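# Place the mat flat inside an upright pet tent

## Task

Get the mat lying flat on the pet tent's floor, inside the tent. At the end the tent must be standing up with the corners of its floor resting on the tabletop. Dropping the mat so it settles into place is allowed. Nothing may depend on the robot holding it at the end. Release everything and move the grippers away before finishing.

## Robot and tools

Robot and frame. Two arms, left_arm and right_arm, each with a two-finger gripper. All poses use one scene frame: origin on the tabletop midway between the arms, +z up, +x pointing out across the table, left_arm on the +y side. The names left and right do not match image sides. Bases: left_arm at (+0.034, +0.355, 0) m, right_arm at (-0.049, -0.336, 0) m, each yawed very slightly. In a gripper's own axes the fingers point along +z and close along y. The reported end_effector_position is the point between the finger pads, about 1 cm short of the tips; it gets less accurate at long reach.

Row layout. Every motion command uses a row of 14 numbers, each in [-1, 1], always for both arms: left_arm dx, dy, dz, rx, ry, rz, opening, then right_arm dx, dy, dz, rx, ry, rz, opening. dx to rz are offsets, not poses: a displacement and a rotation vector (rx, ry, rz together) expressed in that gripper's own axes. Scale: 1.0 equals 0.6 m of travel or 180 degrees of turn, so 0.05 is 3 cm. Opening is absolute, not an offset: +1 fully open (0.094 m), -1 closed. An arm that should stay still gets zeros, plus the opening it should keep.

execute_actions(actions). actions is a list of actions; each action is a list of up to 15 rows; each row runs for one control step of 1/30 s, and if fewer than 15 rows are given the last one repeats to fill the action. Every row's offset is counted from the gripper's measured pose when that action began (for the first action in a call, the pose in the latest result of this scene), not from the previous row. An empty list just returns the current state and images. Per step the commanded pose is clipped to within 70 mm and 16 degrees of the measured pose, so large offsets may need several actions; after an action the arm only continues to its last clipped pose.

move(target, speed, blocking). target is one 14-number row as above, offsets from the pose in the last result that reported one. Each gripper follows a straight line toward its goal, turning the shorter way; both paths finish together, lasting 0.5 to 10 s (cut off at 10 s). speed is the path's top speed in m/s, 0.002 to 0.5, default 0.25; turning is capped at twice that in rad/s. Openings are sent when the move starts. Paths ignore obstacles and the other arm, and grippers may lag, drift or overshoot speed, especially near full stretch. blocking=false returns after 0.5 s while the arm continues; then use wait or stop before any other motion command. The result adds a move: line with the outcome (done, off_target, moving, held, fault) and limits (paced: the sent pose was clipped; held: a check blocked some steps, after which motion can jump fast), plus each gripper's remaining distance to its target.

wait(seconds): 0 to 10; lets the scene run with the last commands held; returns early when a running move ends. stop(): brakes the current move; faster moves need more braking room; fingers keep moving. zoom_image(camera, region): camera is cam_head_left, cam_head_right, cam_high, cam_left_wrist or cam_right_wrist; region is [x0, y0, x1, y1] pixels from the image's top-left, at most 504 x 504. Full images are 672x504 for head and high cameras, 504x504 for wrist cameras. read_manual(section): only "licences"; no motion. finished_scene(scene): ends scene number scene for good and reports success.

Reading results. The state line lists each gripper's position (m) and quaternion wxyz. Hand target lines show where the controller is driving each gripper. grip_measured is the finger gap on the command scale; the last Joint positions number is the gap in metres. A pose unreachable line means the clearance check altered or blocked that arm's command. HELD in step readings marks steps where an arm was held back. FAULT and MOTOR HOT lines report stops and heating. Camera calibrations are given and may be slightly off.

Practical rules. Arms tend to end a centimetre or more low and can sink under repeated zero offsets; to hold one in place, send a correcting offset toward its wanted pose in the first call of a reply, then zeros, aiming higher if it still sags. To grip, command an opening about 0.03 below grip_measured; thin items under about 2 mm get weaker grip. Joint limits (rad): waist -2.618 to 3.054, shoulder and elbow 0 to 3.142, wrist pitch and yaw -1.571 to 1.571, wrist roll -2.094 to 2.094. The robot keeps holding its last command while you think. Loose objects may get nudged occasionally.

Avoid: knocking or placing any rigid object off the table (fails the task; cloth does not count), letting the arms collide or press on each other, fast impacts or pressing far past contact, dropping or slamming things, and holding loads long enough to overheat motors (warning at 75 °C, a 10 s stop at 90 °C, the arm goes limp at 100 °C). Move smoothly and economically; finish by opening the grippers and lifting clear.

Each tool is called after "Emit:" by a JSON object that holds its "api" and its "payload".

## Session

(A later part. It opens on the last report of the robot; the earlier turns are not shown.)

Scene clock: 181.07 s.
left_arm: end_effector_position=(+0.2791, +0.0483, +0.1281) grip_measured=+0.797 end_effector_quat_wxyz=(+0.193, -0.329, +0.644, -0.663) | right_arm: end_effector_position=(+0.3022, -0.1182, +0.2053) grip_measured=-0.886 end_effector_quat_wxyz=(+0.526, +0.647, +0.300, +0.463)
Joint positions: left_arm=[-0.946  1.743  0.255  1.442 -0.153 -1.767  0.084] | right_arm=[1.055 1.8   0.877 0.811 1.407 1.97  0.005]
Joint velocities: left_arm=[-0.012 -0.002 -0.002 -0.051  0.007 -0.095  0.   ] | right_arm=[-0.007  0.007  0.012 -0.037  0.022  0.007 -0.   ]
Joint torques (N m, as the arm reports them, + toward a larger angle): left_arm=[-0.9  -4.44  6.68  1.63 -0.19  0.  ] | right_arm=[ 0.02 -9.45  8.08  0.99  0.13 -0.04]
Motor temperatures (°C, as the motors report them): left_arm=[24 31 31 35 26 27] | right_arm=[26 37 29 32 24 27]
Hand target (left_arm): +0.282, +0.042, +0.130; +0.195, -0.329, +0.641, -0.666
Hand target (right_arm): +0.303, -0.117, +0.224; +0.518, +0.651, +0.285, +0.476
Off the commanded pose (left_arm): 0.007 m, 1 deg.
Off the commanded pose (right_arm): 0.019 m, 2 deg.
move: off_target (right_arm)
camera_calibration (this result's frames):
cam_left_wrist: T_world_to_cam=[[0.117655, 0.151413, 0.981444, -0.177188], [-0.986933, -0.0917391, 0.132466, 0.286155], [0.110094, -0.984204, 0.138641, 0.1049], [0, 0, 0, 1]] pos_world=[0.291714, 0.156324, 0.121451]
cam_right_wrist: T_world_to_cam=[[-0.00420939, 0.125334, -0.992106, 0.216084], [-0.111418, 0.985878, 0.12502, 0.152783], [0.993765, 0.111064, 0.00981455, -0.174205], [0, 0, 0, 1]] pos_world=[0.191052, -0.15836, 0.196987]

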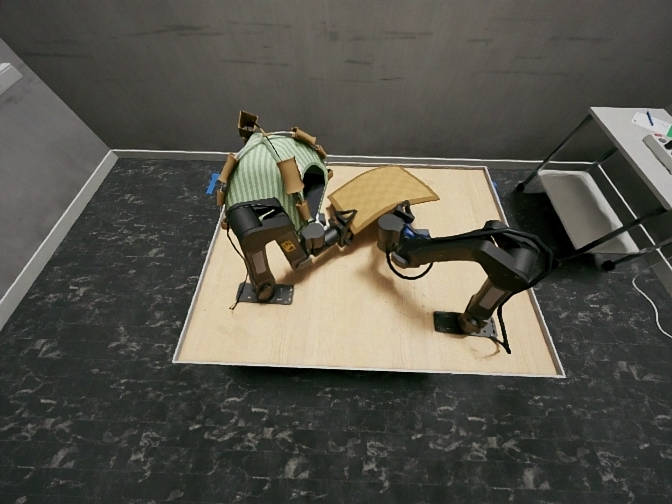

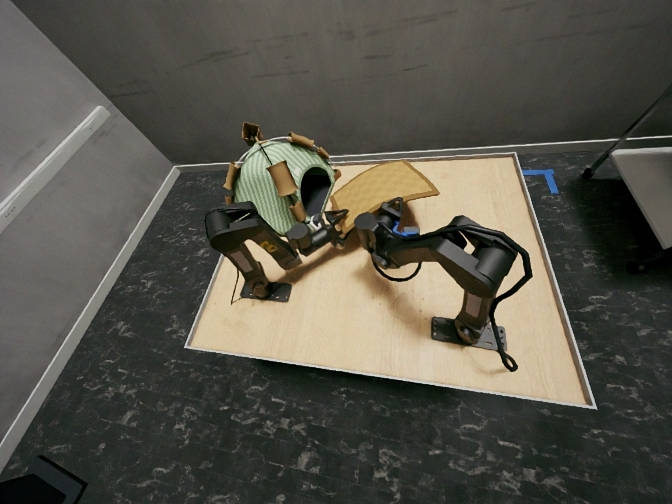

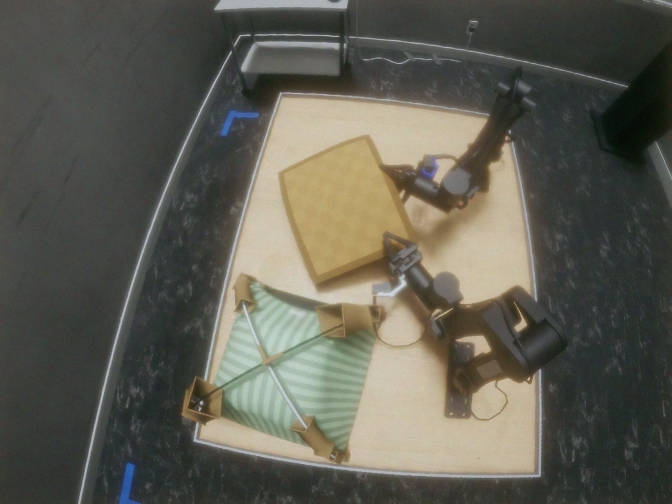

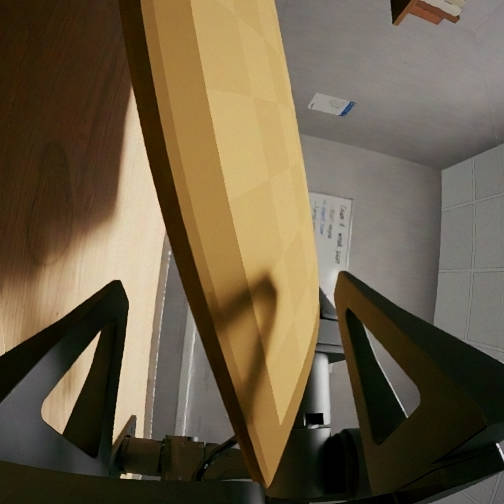

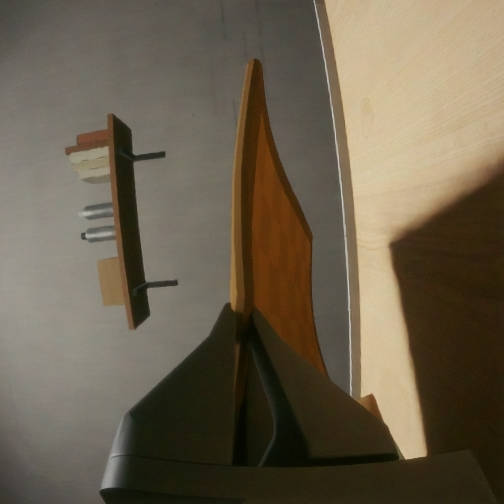

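Emit:
{"api": "move", "payload": {"target": [0,0,0,0,0,0,-1, 0.01,0.03,0,0,0,0,-1], "speed": 0.08}}

Emit:
{"api": "move", "payload": {"target": [0.05,-0.2,0.05,0,0,0,-1, 0.0,0.19,0.02,0,0,0,-1], "speed": 0.08}}

Emit:
{"api": "move", "payload": {"target": [0,-0.02,0,0,0,0,-1, 0,0.03,0,0,0,0,0.8], "speed": 0.08}}

Emit:
{"api": "move", "payload": {"target": [0,-0.01,0,0,0,0,-1, -0.05,0.03,-0.12,0,0,0,0.8], "speed": 0.1}}

Scene clock: 181.97 s.
left_arm: end_effector_position=(+0.2798, +0.0488, +0.1303) grip_measured=-0.877 end_effector_quat_wxyz=(+0.193, -0.331, +0.639, -0.666) | right_arm: end_effector_position=(+0.3018, -0.1189, +0.2017) grip_measured=-0.886 end_effector_quat_wxyz=(+0.535, +0.643, +0.315, +0.449)
Joint positions: left_arm=[-0.946  1.743  0.255  1.45  -0.158 -1.773  0.006] | right_arm=[1.055 1.8   0.877 0.774 1.409 1.961 0.005]
Joint velocities: left_arm=[ 0.002  0.012  0.007  0.037  0.022 -0.022 -0.001] | right_arm=[-0.007  0.002  0.007 -0.022 -0.022 -0.007 -0.   ]
Joint torques (N m, as the arm reports them, + toward a larger angle): left_arm=[-0.02 -5.89  4.48  1.51  0.01  0.04] | right_arm=[-0.03 -9.99  8.25  1.    0.11 -0.11]
Motor temperatures (°C, as the motors report them): left_arm=[24 31 31 35 26 27] | right_arm=[26 37 29 32 24 27]
Hand target (left_arm): +0.279, +0.048, +0.128; +0.193, -0.329, +0.644, -0.663
Hand target (right_arm): +0.302, -0.118, +0.224; +0.527, +0.647, +0.299, +0.464
Off the commanded pose (left_arm): 0.002 m, 1 deg.
Off the commanded pose (right_arm): 0.023 m, 3 deg.
move: off_target (right_arm)
camera_calibration (this result's frames):
cam_left_wrist: T_world_to_cam=[[0.11587, 0.162849, 0.979824, -0.179325], [-0.986578, -0.0953983, 0.132524, 0.286674], [0.115055, -0.982028, 0.14961, 0.102123], [0, 0, 0, 1]] pos_world=[0.291855, 0.156839, 0.122437]
cam_right_wrist: T_world_to_cam=[[-0.0273209, 0.0863933, -0.995886, 0.21576], [-0.106857, 0.990297, 0.08884, 0.16039], [0.993899, 0.108845, -0.0178241, -0.168391], [0, 0, 0, 1]] pos_world=[0.190397, -0.159145, 0.197622]

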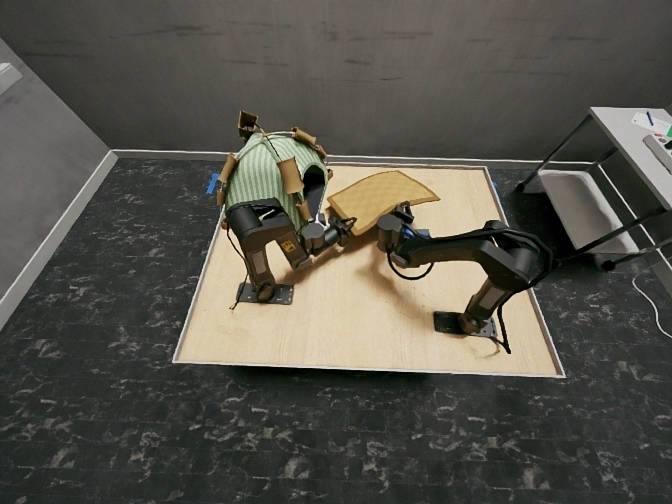

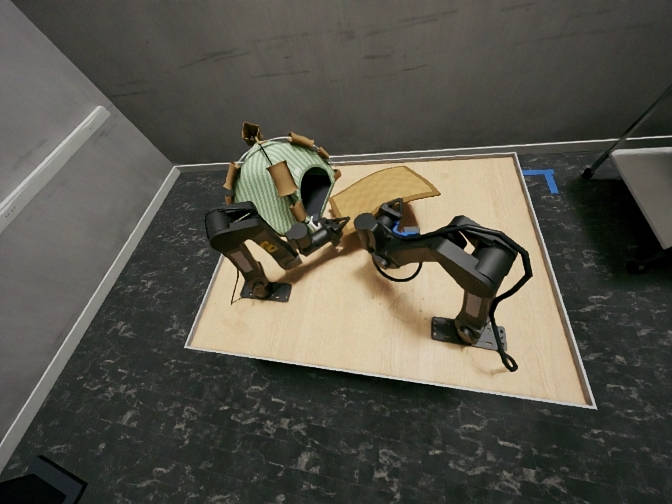

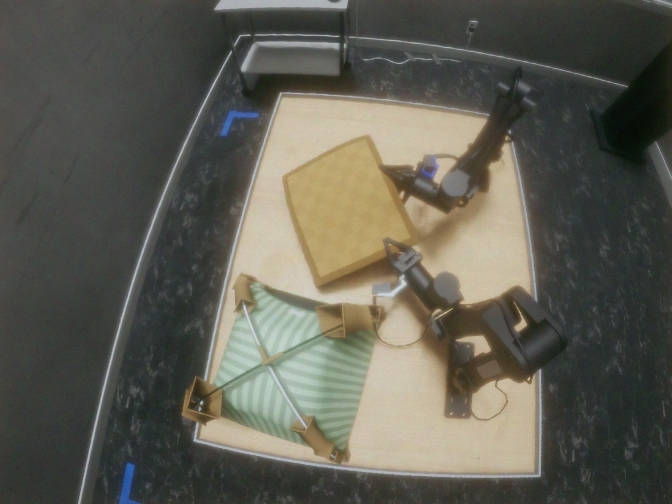

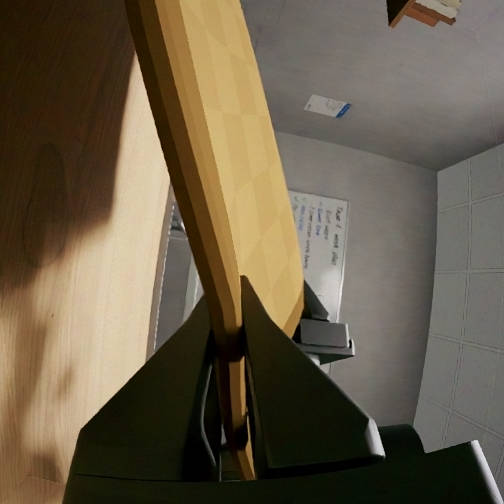

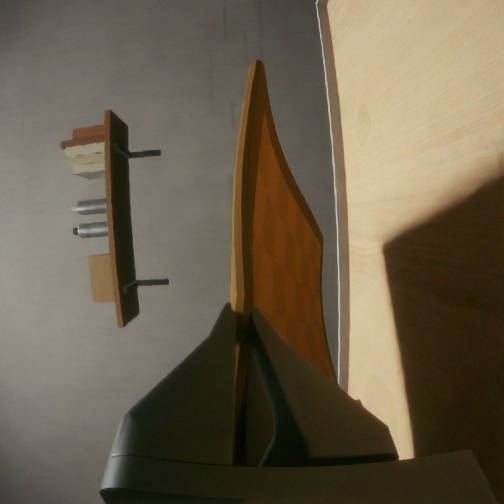

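Scene clock: 184.17 s.
left_arm: end_effector_position=(+0.2980, +0.0211, +0.2316) grip_measured=-0.877 end_effector_quat_wxyz=(+0.189, -0.336, +0.652, -0.653) | right_arm: end_effector_position=(+0.3056, -0.1518, +0.2952) grip_measured=-0.886 end_effector_quat_wxyz=(+0.551, +0.640, +0.320, +0.430)
Joint positions: left_arm=[-0.946  1.342  0.581  0.685 -0.154 -1.776  0.006] | right_arm=[0.993 1.549 1.007 0.425 1.373 1.885 0.005]
Joint velocities: left_arm=[-0.007  0.012 -0.017  0.037 -0.007 -0.007 -0.002] | right_arm=[-0.007 -0.007  0.022 -0.125 -0.022 -0.037 -0.   ]
Joint torques (N m, as the arm reports them, + toward a larger angle): left_arm=[-0.46 -6.74 10.6   1.5  -0.11  0.01] | right_arm=[ 0.4  -7.97  9.23  0.99 -0.11  0.02]
Motor temperatures (°C, as the motors report them): left_arm=[24 31 31 35 26 27] | right_arm=[26 37 29 31 24 27]
Hand target (left_arm): +0.298, +0.020, +0.252; +0.193, -0.331, +0.639, -0.666
Hand target (right_arm): +0.304, -0.150, +0.313; +0.537, +0.641, +0.314, +0.450
Off the commanded pose (left_arm): 0.021 m, 2 deg.
Off the commanded pose (right_arm): 0.017 m, 3 deg.
move: off_target (left_arm, right_arm)
camera_calibration (this result's frames):
cam_left_wrist: T_world_to_cam=[[0.140474, 0.134252, 0.98094, -0.2832], [-0.983405, -0.0959668, 0.153961, 0.282707], [0.114807, -0.986289, 0.118544, 0.0649761], [0, 0, 0, 1]] pos_world=[0.310338, 0.129236, 0.226574]
cam_right_wrist: T_world_to_cam=[[-0.0427463, 0.0478178, -0.997941, 0.311239], [-0.0805894, 0.995434, 0.0511497, 0.188919], [0.99583, 0.0826099, -0.0386975, -0.165326], [0, 0, 0, 1]] pos_world=[0.193166, -0.189281, 0.294538]

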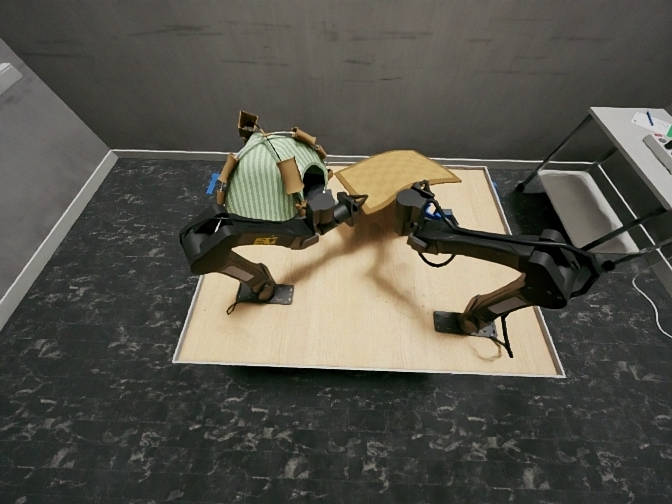

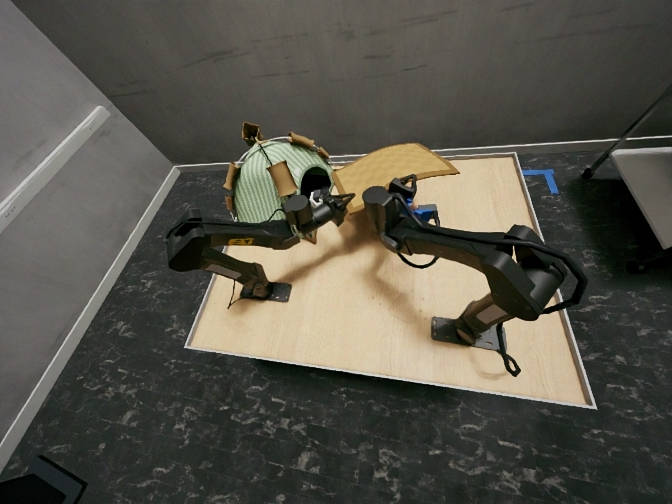

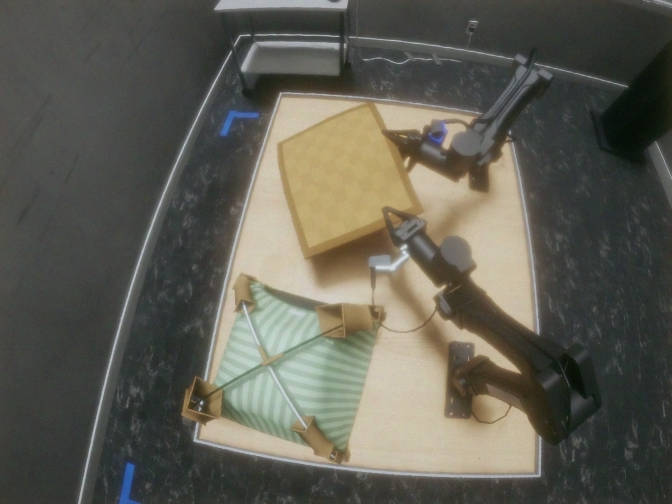

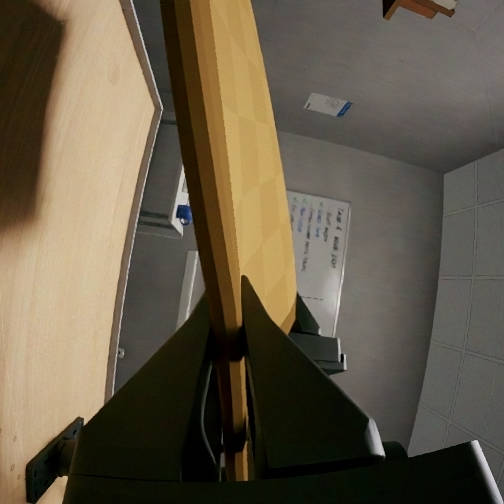

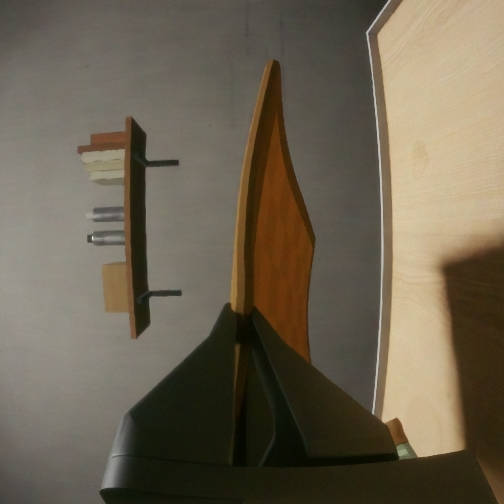

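Scene clock: 184.97 s.
left_arm: end_effector_position=(+0.2979, +0.0224, +0.2211) grip_measured=-0.877 end_effector_quat_wxyz=(+0.186, -0.343, +0.664, -0.638) | right_arm: end_effector_position=(+0.3057, -0.1517, +0.2924) grip_measured=+0.798 end_effector_quat_wxyz=(+0.555, +0.636, +0.330, +0.422)
Joint positions: left_arm=[-0.946  1.342  0.581  0.642 -0.158 -1.782  0.006] | right_arm=[0.992 1.549 1.007 0.399 1.369 1.882 0.084]
Joint velocities: left_arm=[-0.017 -0.002 -0.017 -0.051 -0.037 -0.051 -0.002] | right_arm=[-0.012 -0.002  0.002 -0.007  0.007 -0.037 -0.   ]
Joint torques (N m, as the arm reports them, + toward a larger angle): left_arm=[ 1.   -7.14 10.49  1.55  0.07  0.09] | right_arm=[-0.21 -8.02  9.58  0.96  0.15 -0.16]
Motor temperatures (°C, as the motors report them): left_arm=[24 31 31 35 26 27] | right_arm=[26 37 29 31 24 27]
Hand target (left_arm): +0.300, +0.023, +0.243; +0.189, -0.335, +0.651, -0.654
Hand target (right_arm): +0.304, -0.156, +0.313; +0.552, +0.639, +0.319, +0.431
Off the commanded pose (left_arm): 0.022 m, 2 deg.
Off the commanded pose (right_arm): 0.021 m, 2 deg.
move: off_target (left_arm, right_arm)
camera_calibration (this result's frames):
cam_left_wrist: T_world_to_cam=[[0.167469, 0.103417, 0.980438, -0.28023], [-0.97836, -0.105146, 0.178205, 0.277657], [0.121518, -0.989065, 0.0835702, 0.0732987], [0, 0, 0, 1]] pos_world=[0.309671, 0.130672, 0.219143]
cam_right_wrist: T_world_to_cam=[[-0.0597811, 0.0247354, -0.997905, 0.310182], [-0.0829928, 0.996109, 0.0296627, 0.196061], [0.994755, 0.0845922, -0.0574956, -0.159433], [0, 0, 0, 1]] pos_world=[0.193412, -0.189483, 0.29455]

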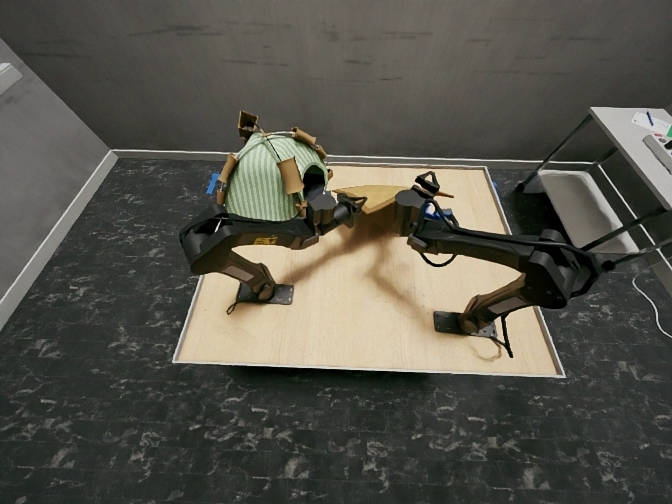

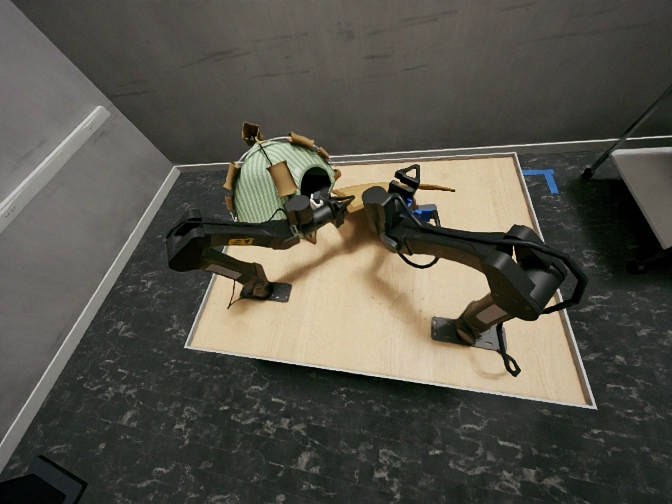

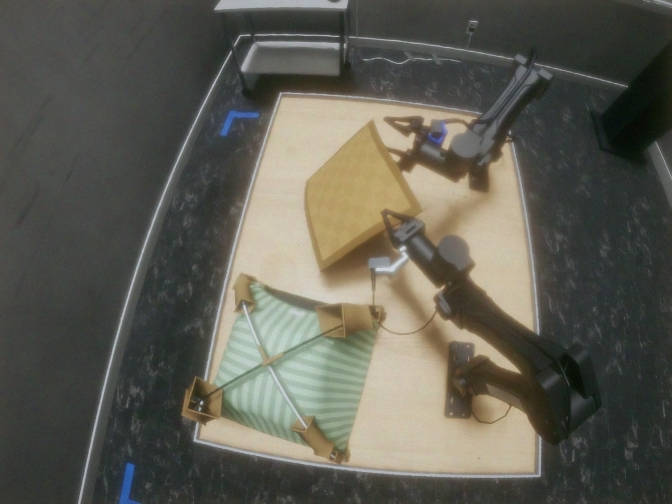

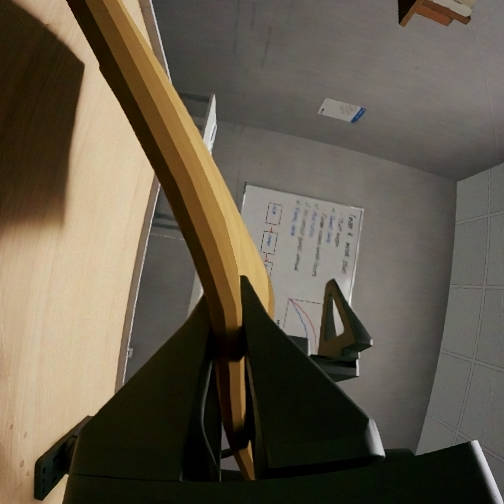

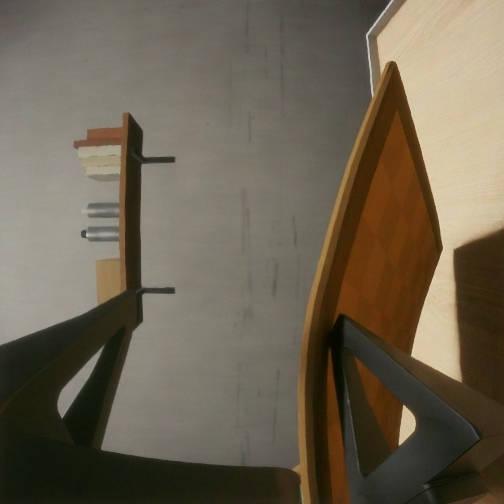

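Scene clock: 186.20 s.
left_arm: end_effector_position=(+0.2973, +0.0231, +0.2142) grip_measured=-0.877 end_effector_quat_wxyz=(+0.184, -0.347, +0.672, -0.628) | right_arm: end_effector_position=(+0.2326, -0.1439, +0.3020) grip_measured=+0.798 end_effector_quat_wxyz=(+0.554, +0.624, +0.335, +0.437)
Joint positions: left_arm=[-0.946  1.342  0.581  0.614 -0.158 -1.786  0.006] | right_arm=[1.209 1.4   0.926 0.223 1.555 1.998 0.084]
Joint velocities: left_arm=[-0.007  0.007  0.007 -0.022  0.022 -0.081  0.   ] | right_arm=[ 0.007 -0.002 -0.012 -0.022 -0.037  0.066 -0.001]
Joint torques (N m, as the arm reports them, + toward a larger angle): left_arm=[ 0.43 -6.18  9.22  1.59  0.    0.04] | right_arm=[ 0.56 -6.68  6.41  0.8   0.33 -0.06]
Motor temperatures (°C, as the motors report them): left_arm=[24 31 31 35 26 27] | right_arm=[26 37 29 31 24 27]
Hand target (left_arm): +0.299, +0.023, +0.227; +0.186, -0.343, +0.664, -0.638
Hand target (right_arm): +0.228, -0.150, +0.307; +0.557, +0.623, +0.334, +0.436
Off the commanded pose (left_arm): 0.013 m, 2 deg.
Off the commanded pose (right_arm): 0.010 m, 2 deg.
joint sent to its limit (right arm) — the command would take joint 5 (wrist yaw) past its upper limit, so that joint was sent only as far as its limit.
move: off_target (left_arm)
camera_calibration (this result's frames):
cam_left_wrist: T_world_to_cam=[[0.186297, 0.0837977, 0.978913, -0.27828], [-0.9747, -0.109486, 0.194867, 0.273896], [0.123507, -0.99045, 0.0612806, 0.0789086], [0, 0, 0, 1]] pos_world=[0.309063, 0.131462, 0.214203]
cam_right_wrist: T_world_to_cam=[[-0.0358708, 0.0177363, -0.999199, 0.309001], [-0.115407, 0.99308, 0.0217708, 0.191487], [0.99267, 0.116095, -0.0335757, -0.0890428], [0, 0, 0, 1]] pos_world=[0.121573, -0.185305, 0.301595]

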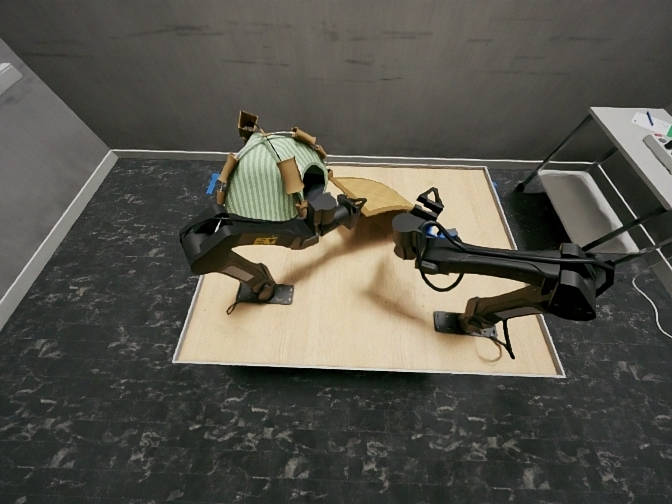

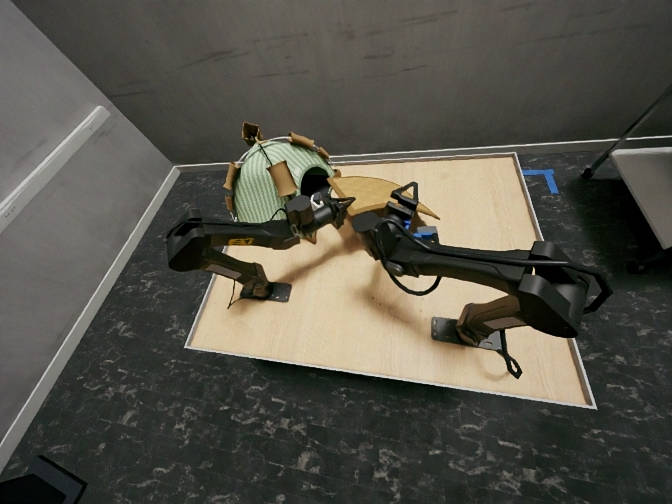

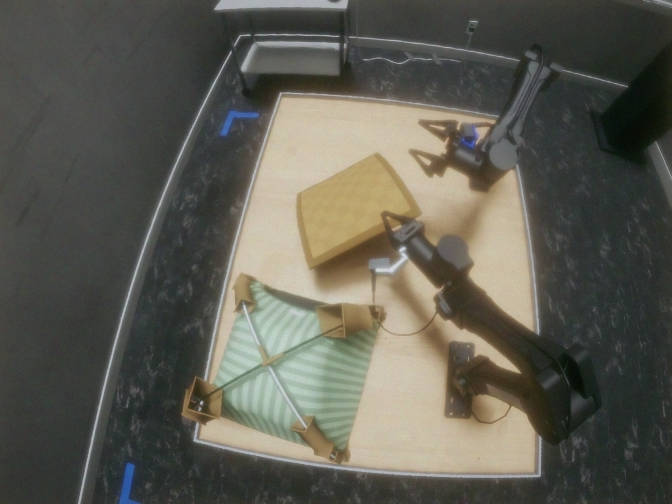

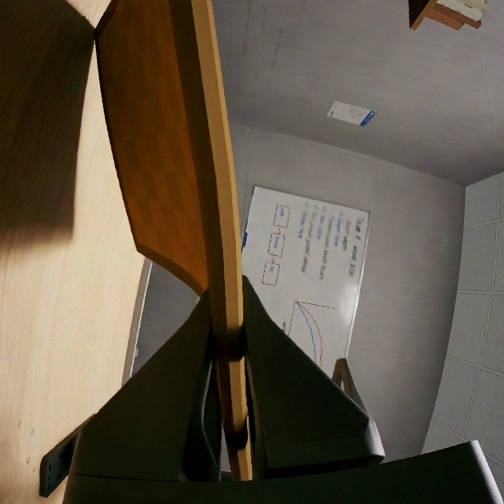

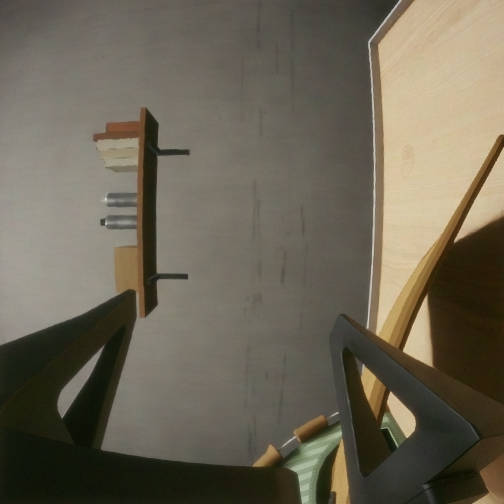

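Emit:
{"api": "move", "payload": {"target": [0,-0.02,0,0,0,0,-1, 0,-0.23,0.0,0.04,0.22,0,0.8], "speed": 0.12}}

Scene clock: 189.97 s.
left_arm: end_effector_position=(+0.2960, +0.0250, +0.2012) grip_measured=-0.877 end_effector_quat_wxyz=(+0.181, -0.353, +0.688, -0.607) | right_arm: end_effector_position=(+0.2404, -0.1208, +0.1723) grip_measured=+0.798 end_effector_quat_wxyz=(+0.365, +0.474, +0.523, +0.608)
Joint positions: left_arm=[-0.946  1.342  0.581  0.56  -0.158 -1.786  0.006] | right_arm=[1.001 1.465 0.241 1.229 0.643 1.763 0.084]
Joint velocities: left_arm=[-0.012  0.027 -0.012 -0.007 -0.007 -0.007 -0.001] | right_arm=[-0.002  0.002 -0.017 -0.007  0.022  0.037 -0.   ]
Joint torques (N m, as the arm reports them, + toward a larger angle): left_arm=[ 0.98 -6.99 10.53  1.58  0.02  0.02] | right_arm=[-0.61 -2.17  4.31  1.73  0.   -0.19]
Motor temperatures (°C, as the motors report them): left_arm=[24 31 32 36 26 27] | right_arm=[26 36 29 32 24 27]
Hand target (left_arm): +0.300, +0.024, +0.226; +0.184, -0.347, +0.672, -0.628
Hand target (right_arm): +0.241, -0.123, +0.168; +0.371, +0.470, +0.529, +0.602
Off the commanded pose (left_arm): 0.025 m, 3 deg.
Off the commanded pose (right_arm): 0.006 m, 1 deg.
move: off_target (left_arm)
camera_calibration (this result's frames):
cam_left_wrist: T_world_to_cam=[[0.215865, 0.0407754, 0.975571, -0.272516], [-0.968435, -0.118602, 0.219243, 0.268835], [0.124644, -0.992104, 0.0138863, 0.0909679], [0, 0, 0, 1]] pos_world=[0.307837, 0.133246, 0.205655]
cam_right_wrist: T_world_to_cam=[[-0.0364857, 0.0109529, -0.999274, 0.178628], [-0.731295, 0.681205, 0.0341678, 0.280514], [0.681085, 0.732011, -0.0168445, 0.0426217], [0, 0, 0, 1]] pos_world=[0.182627, -0.224244, 0.169632]

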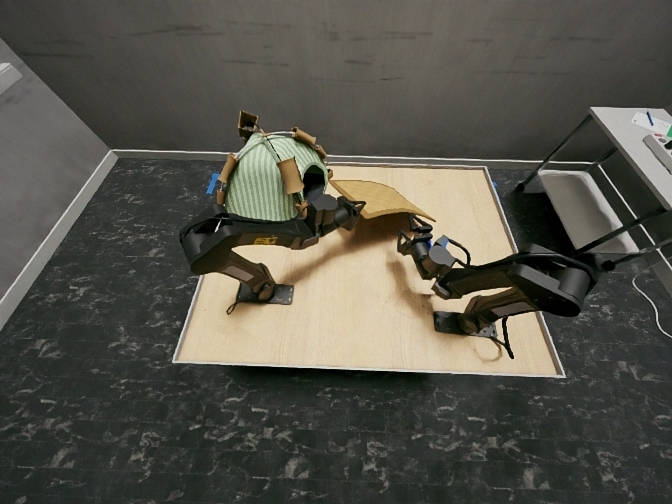

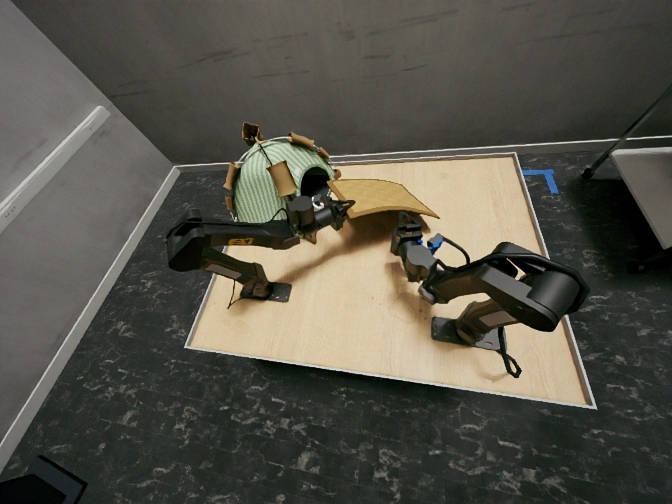

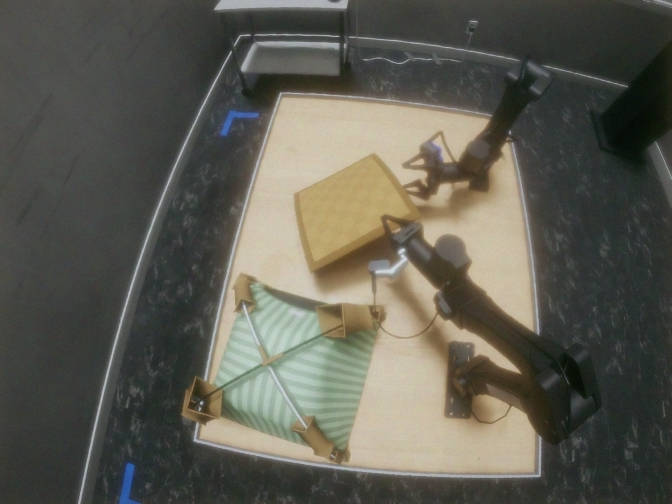

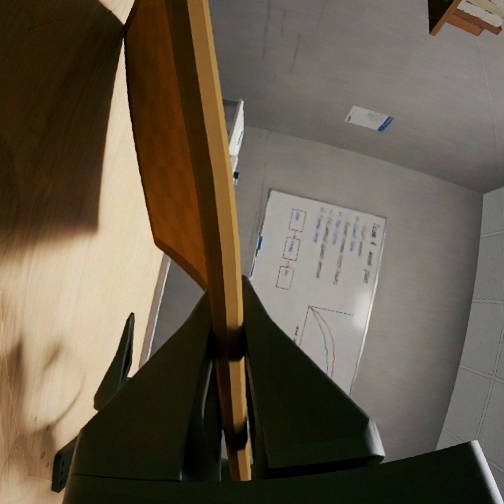

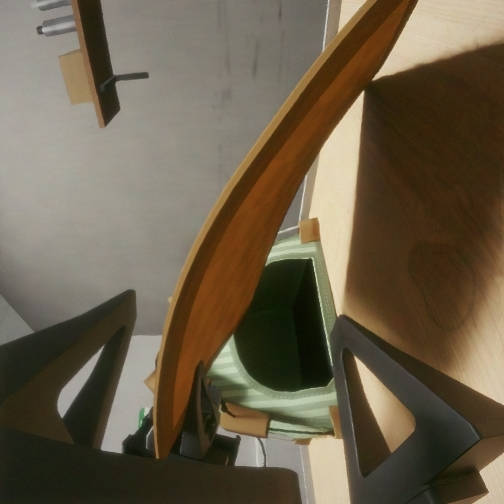

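Advance.

Emit:
{"api": "move", "payload": {"target": [0,-0.03,0,0,0,0,-1, -0.03,-0.01,0.13,0,0,0,0.8], "speed": 0.08}}

Scene clock: 191.40 s.
left_arm: end_effector_position=(+0.2971, +0.0257, +0.1939) grip_measured=-0.877 end_effector_quat_wxyz=(+0.178, -0.358, +0.704, -0.587) | right_arm: end_effector_position=(+0.3142, -0.1173, +0.1552) grip_measured=+0.798 end_effector_quat_wxyz=(+0.364, +0.476, +0.532, +0.598)
Joint positions: left_arm=[-0.941  1.342  0.605  0.484 -0.153 -1.786  0.006] | right_arm=[0.774 1.723 0.429 1.271 0.417 1.763 0.084]
Joint velocities: left_arm=[-0.017 -0.007 -0.002 -0.081 -0.022 -0.037 -0.001] | right_arm=[ 0.017 -0.002  0.012 -0.022  0.095  0.007 -0.   ]
Joint torques (N m, as the arm reports them, + toward a larger angle): left_arm=[ 0.97 -7.34 10.52  1.53  0.06  0.02] | right_arm=[-0.51 -4.31  6.66  1.84  0.01 -0.06]
Motor temperatures (°C, as the motors report them): left_arm=[24 31 32 36 26 27] | right_arm=[26 35 29 32 24 27]
Hand target (left_arm): +0.300, +0.025, +0.218; +0.181, -0.352, +0.688, -0.608
Hand target (right_arm): +0.320, -0.115, +0.163; +0.367, +0.472, +0.523, +0.608
Off the commanded pose (left_arm): 0.025 m, 3 deg.
Off the commanded pose (right_arm): 0.010 m, 2 deg.
move: off_target (left_arm)
camera_calibration (this result's frames):
cam_left_wrist: T_world_to_cam=[[0.245651, -0.000402511, 0.969358, -0.272242], [-0.961331, -0.128528, 0.243563, 0.264926], [0.124491, -0.991706, -0.0319599, 0.100518], [0, 0, 0, 1]] pos_world=[0.309044, 0.133625, 0.202587]
cam_right_wrist: T_world_to_cam=[[-0.056636, -0.0080415, -0.998363, 0.16812], [-0.730337, 0.682141, 0.0359367, 0.332157], [0.680735, 0.731176, -0.0445067, -0.00618695], [0, 0, 0, 1]] pos_world=[0.25632, -0.220703, 0.155633]

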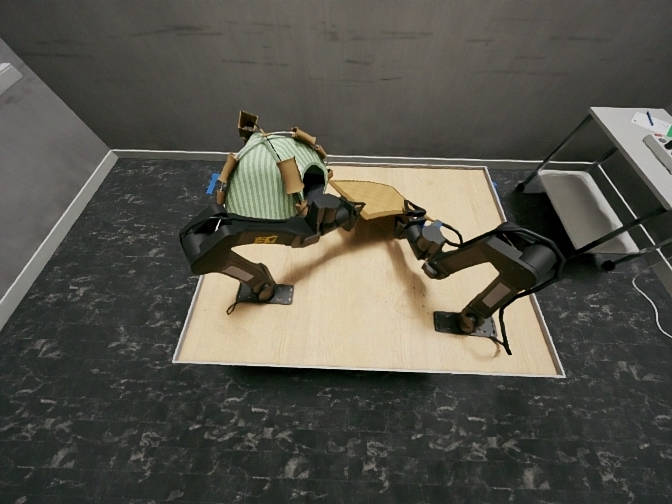

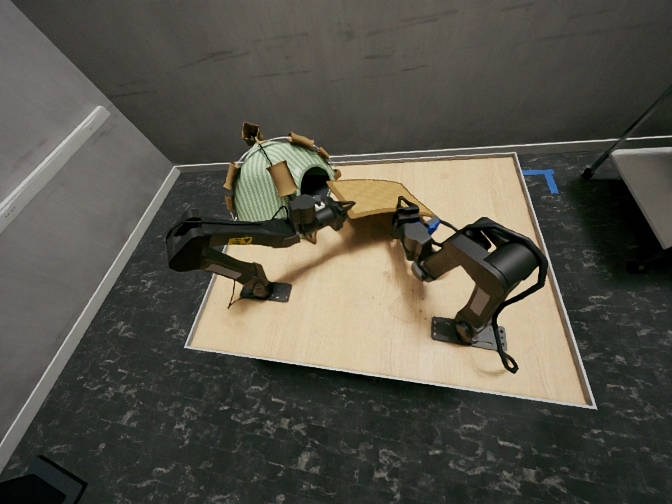

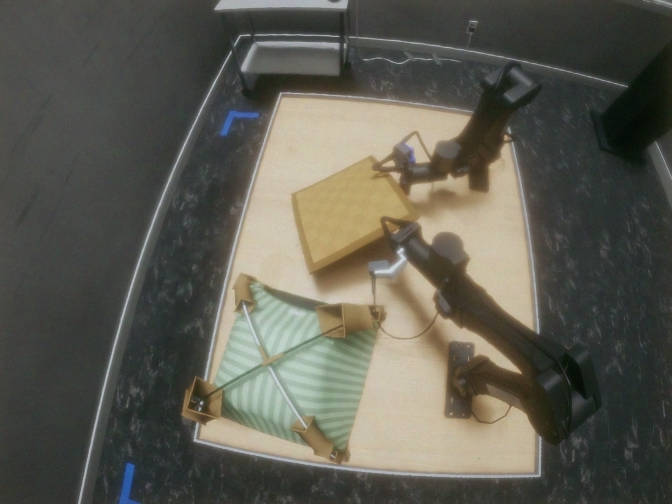

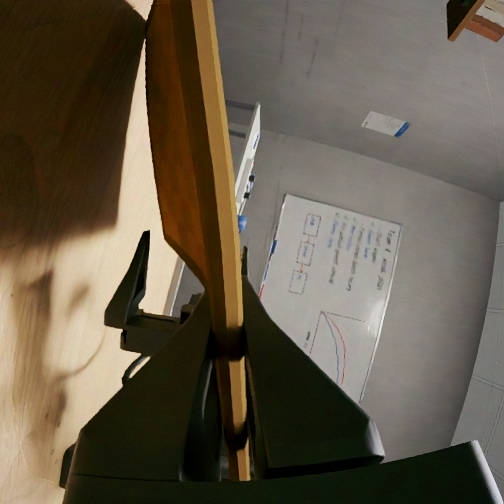

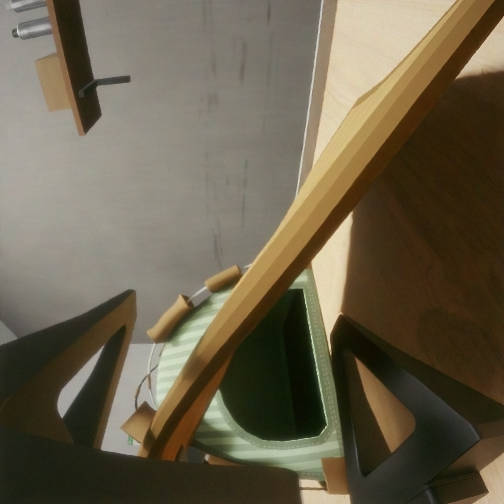

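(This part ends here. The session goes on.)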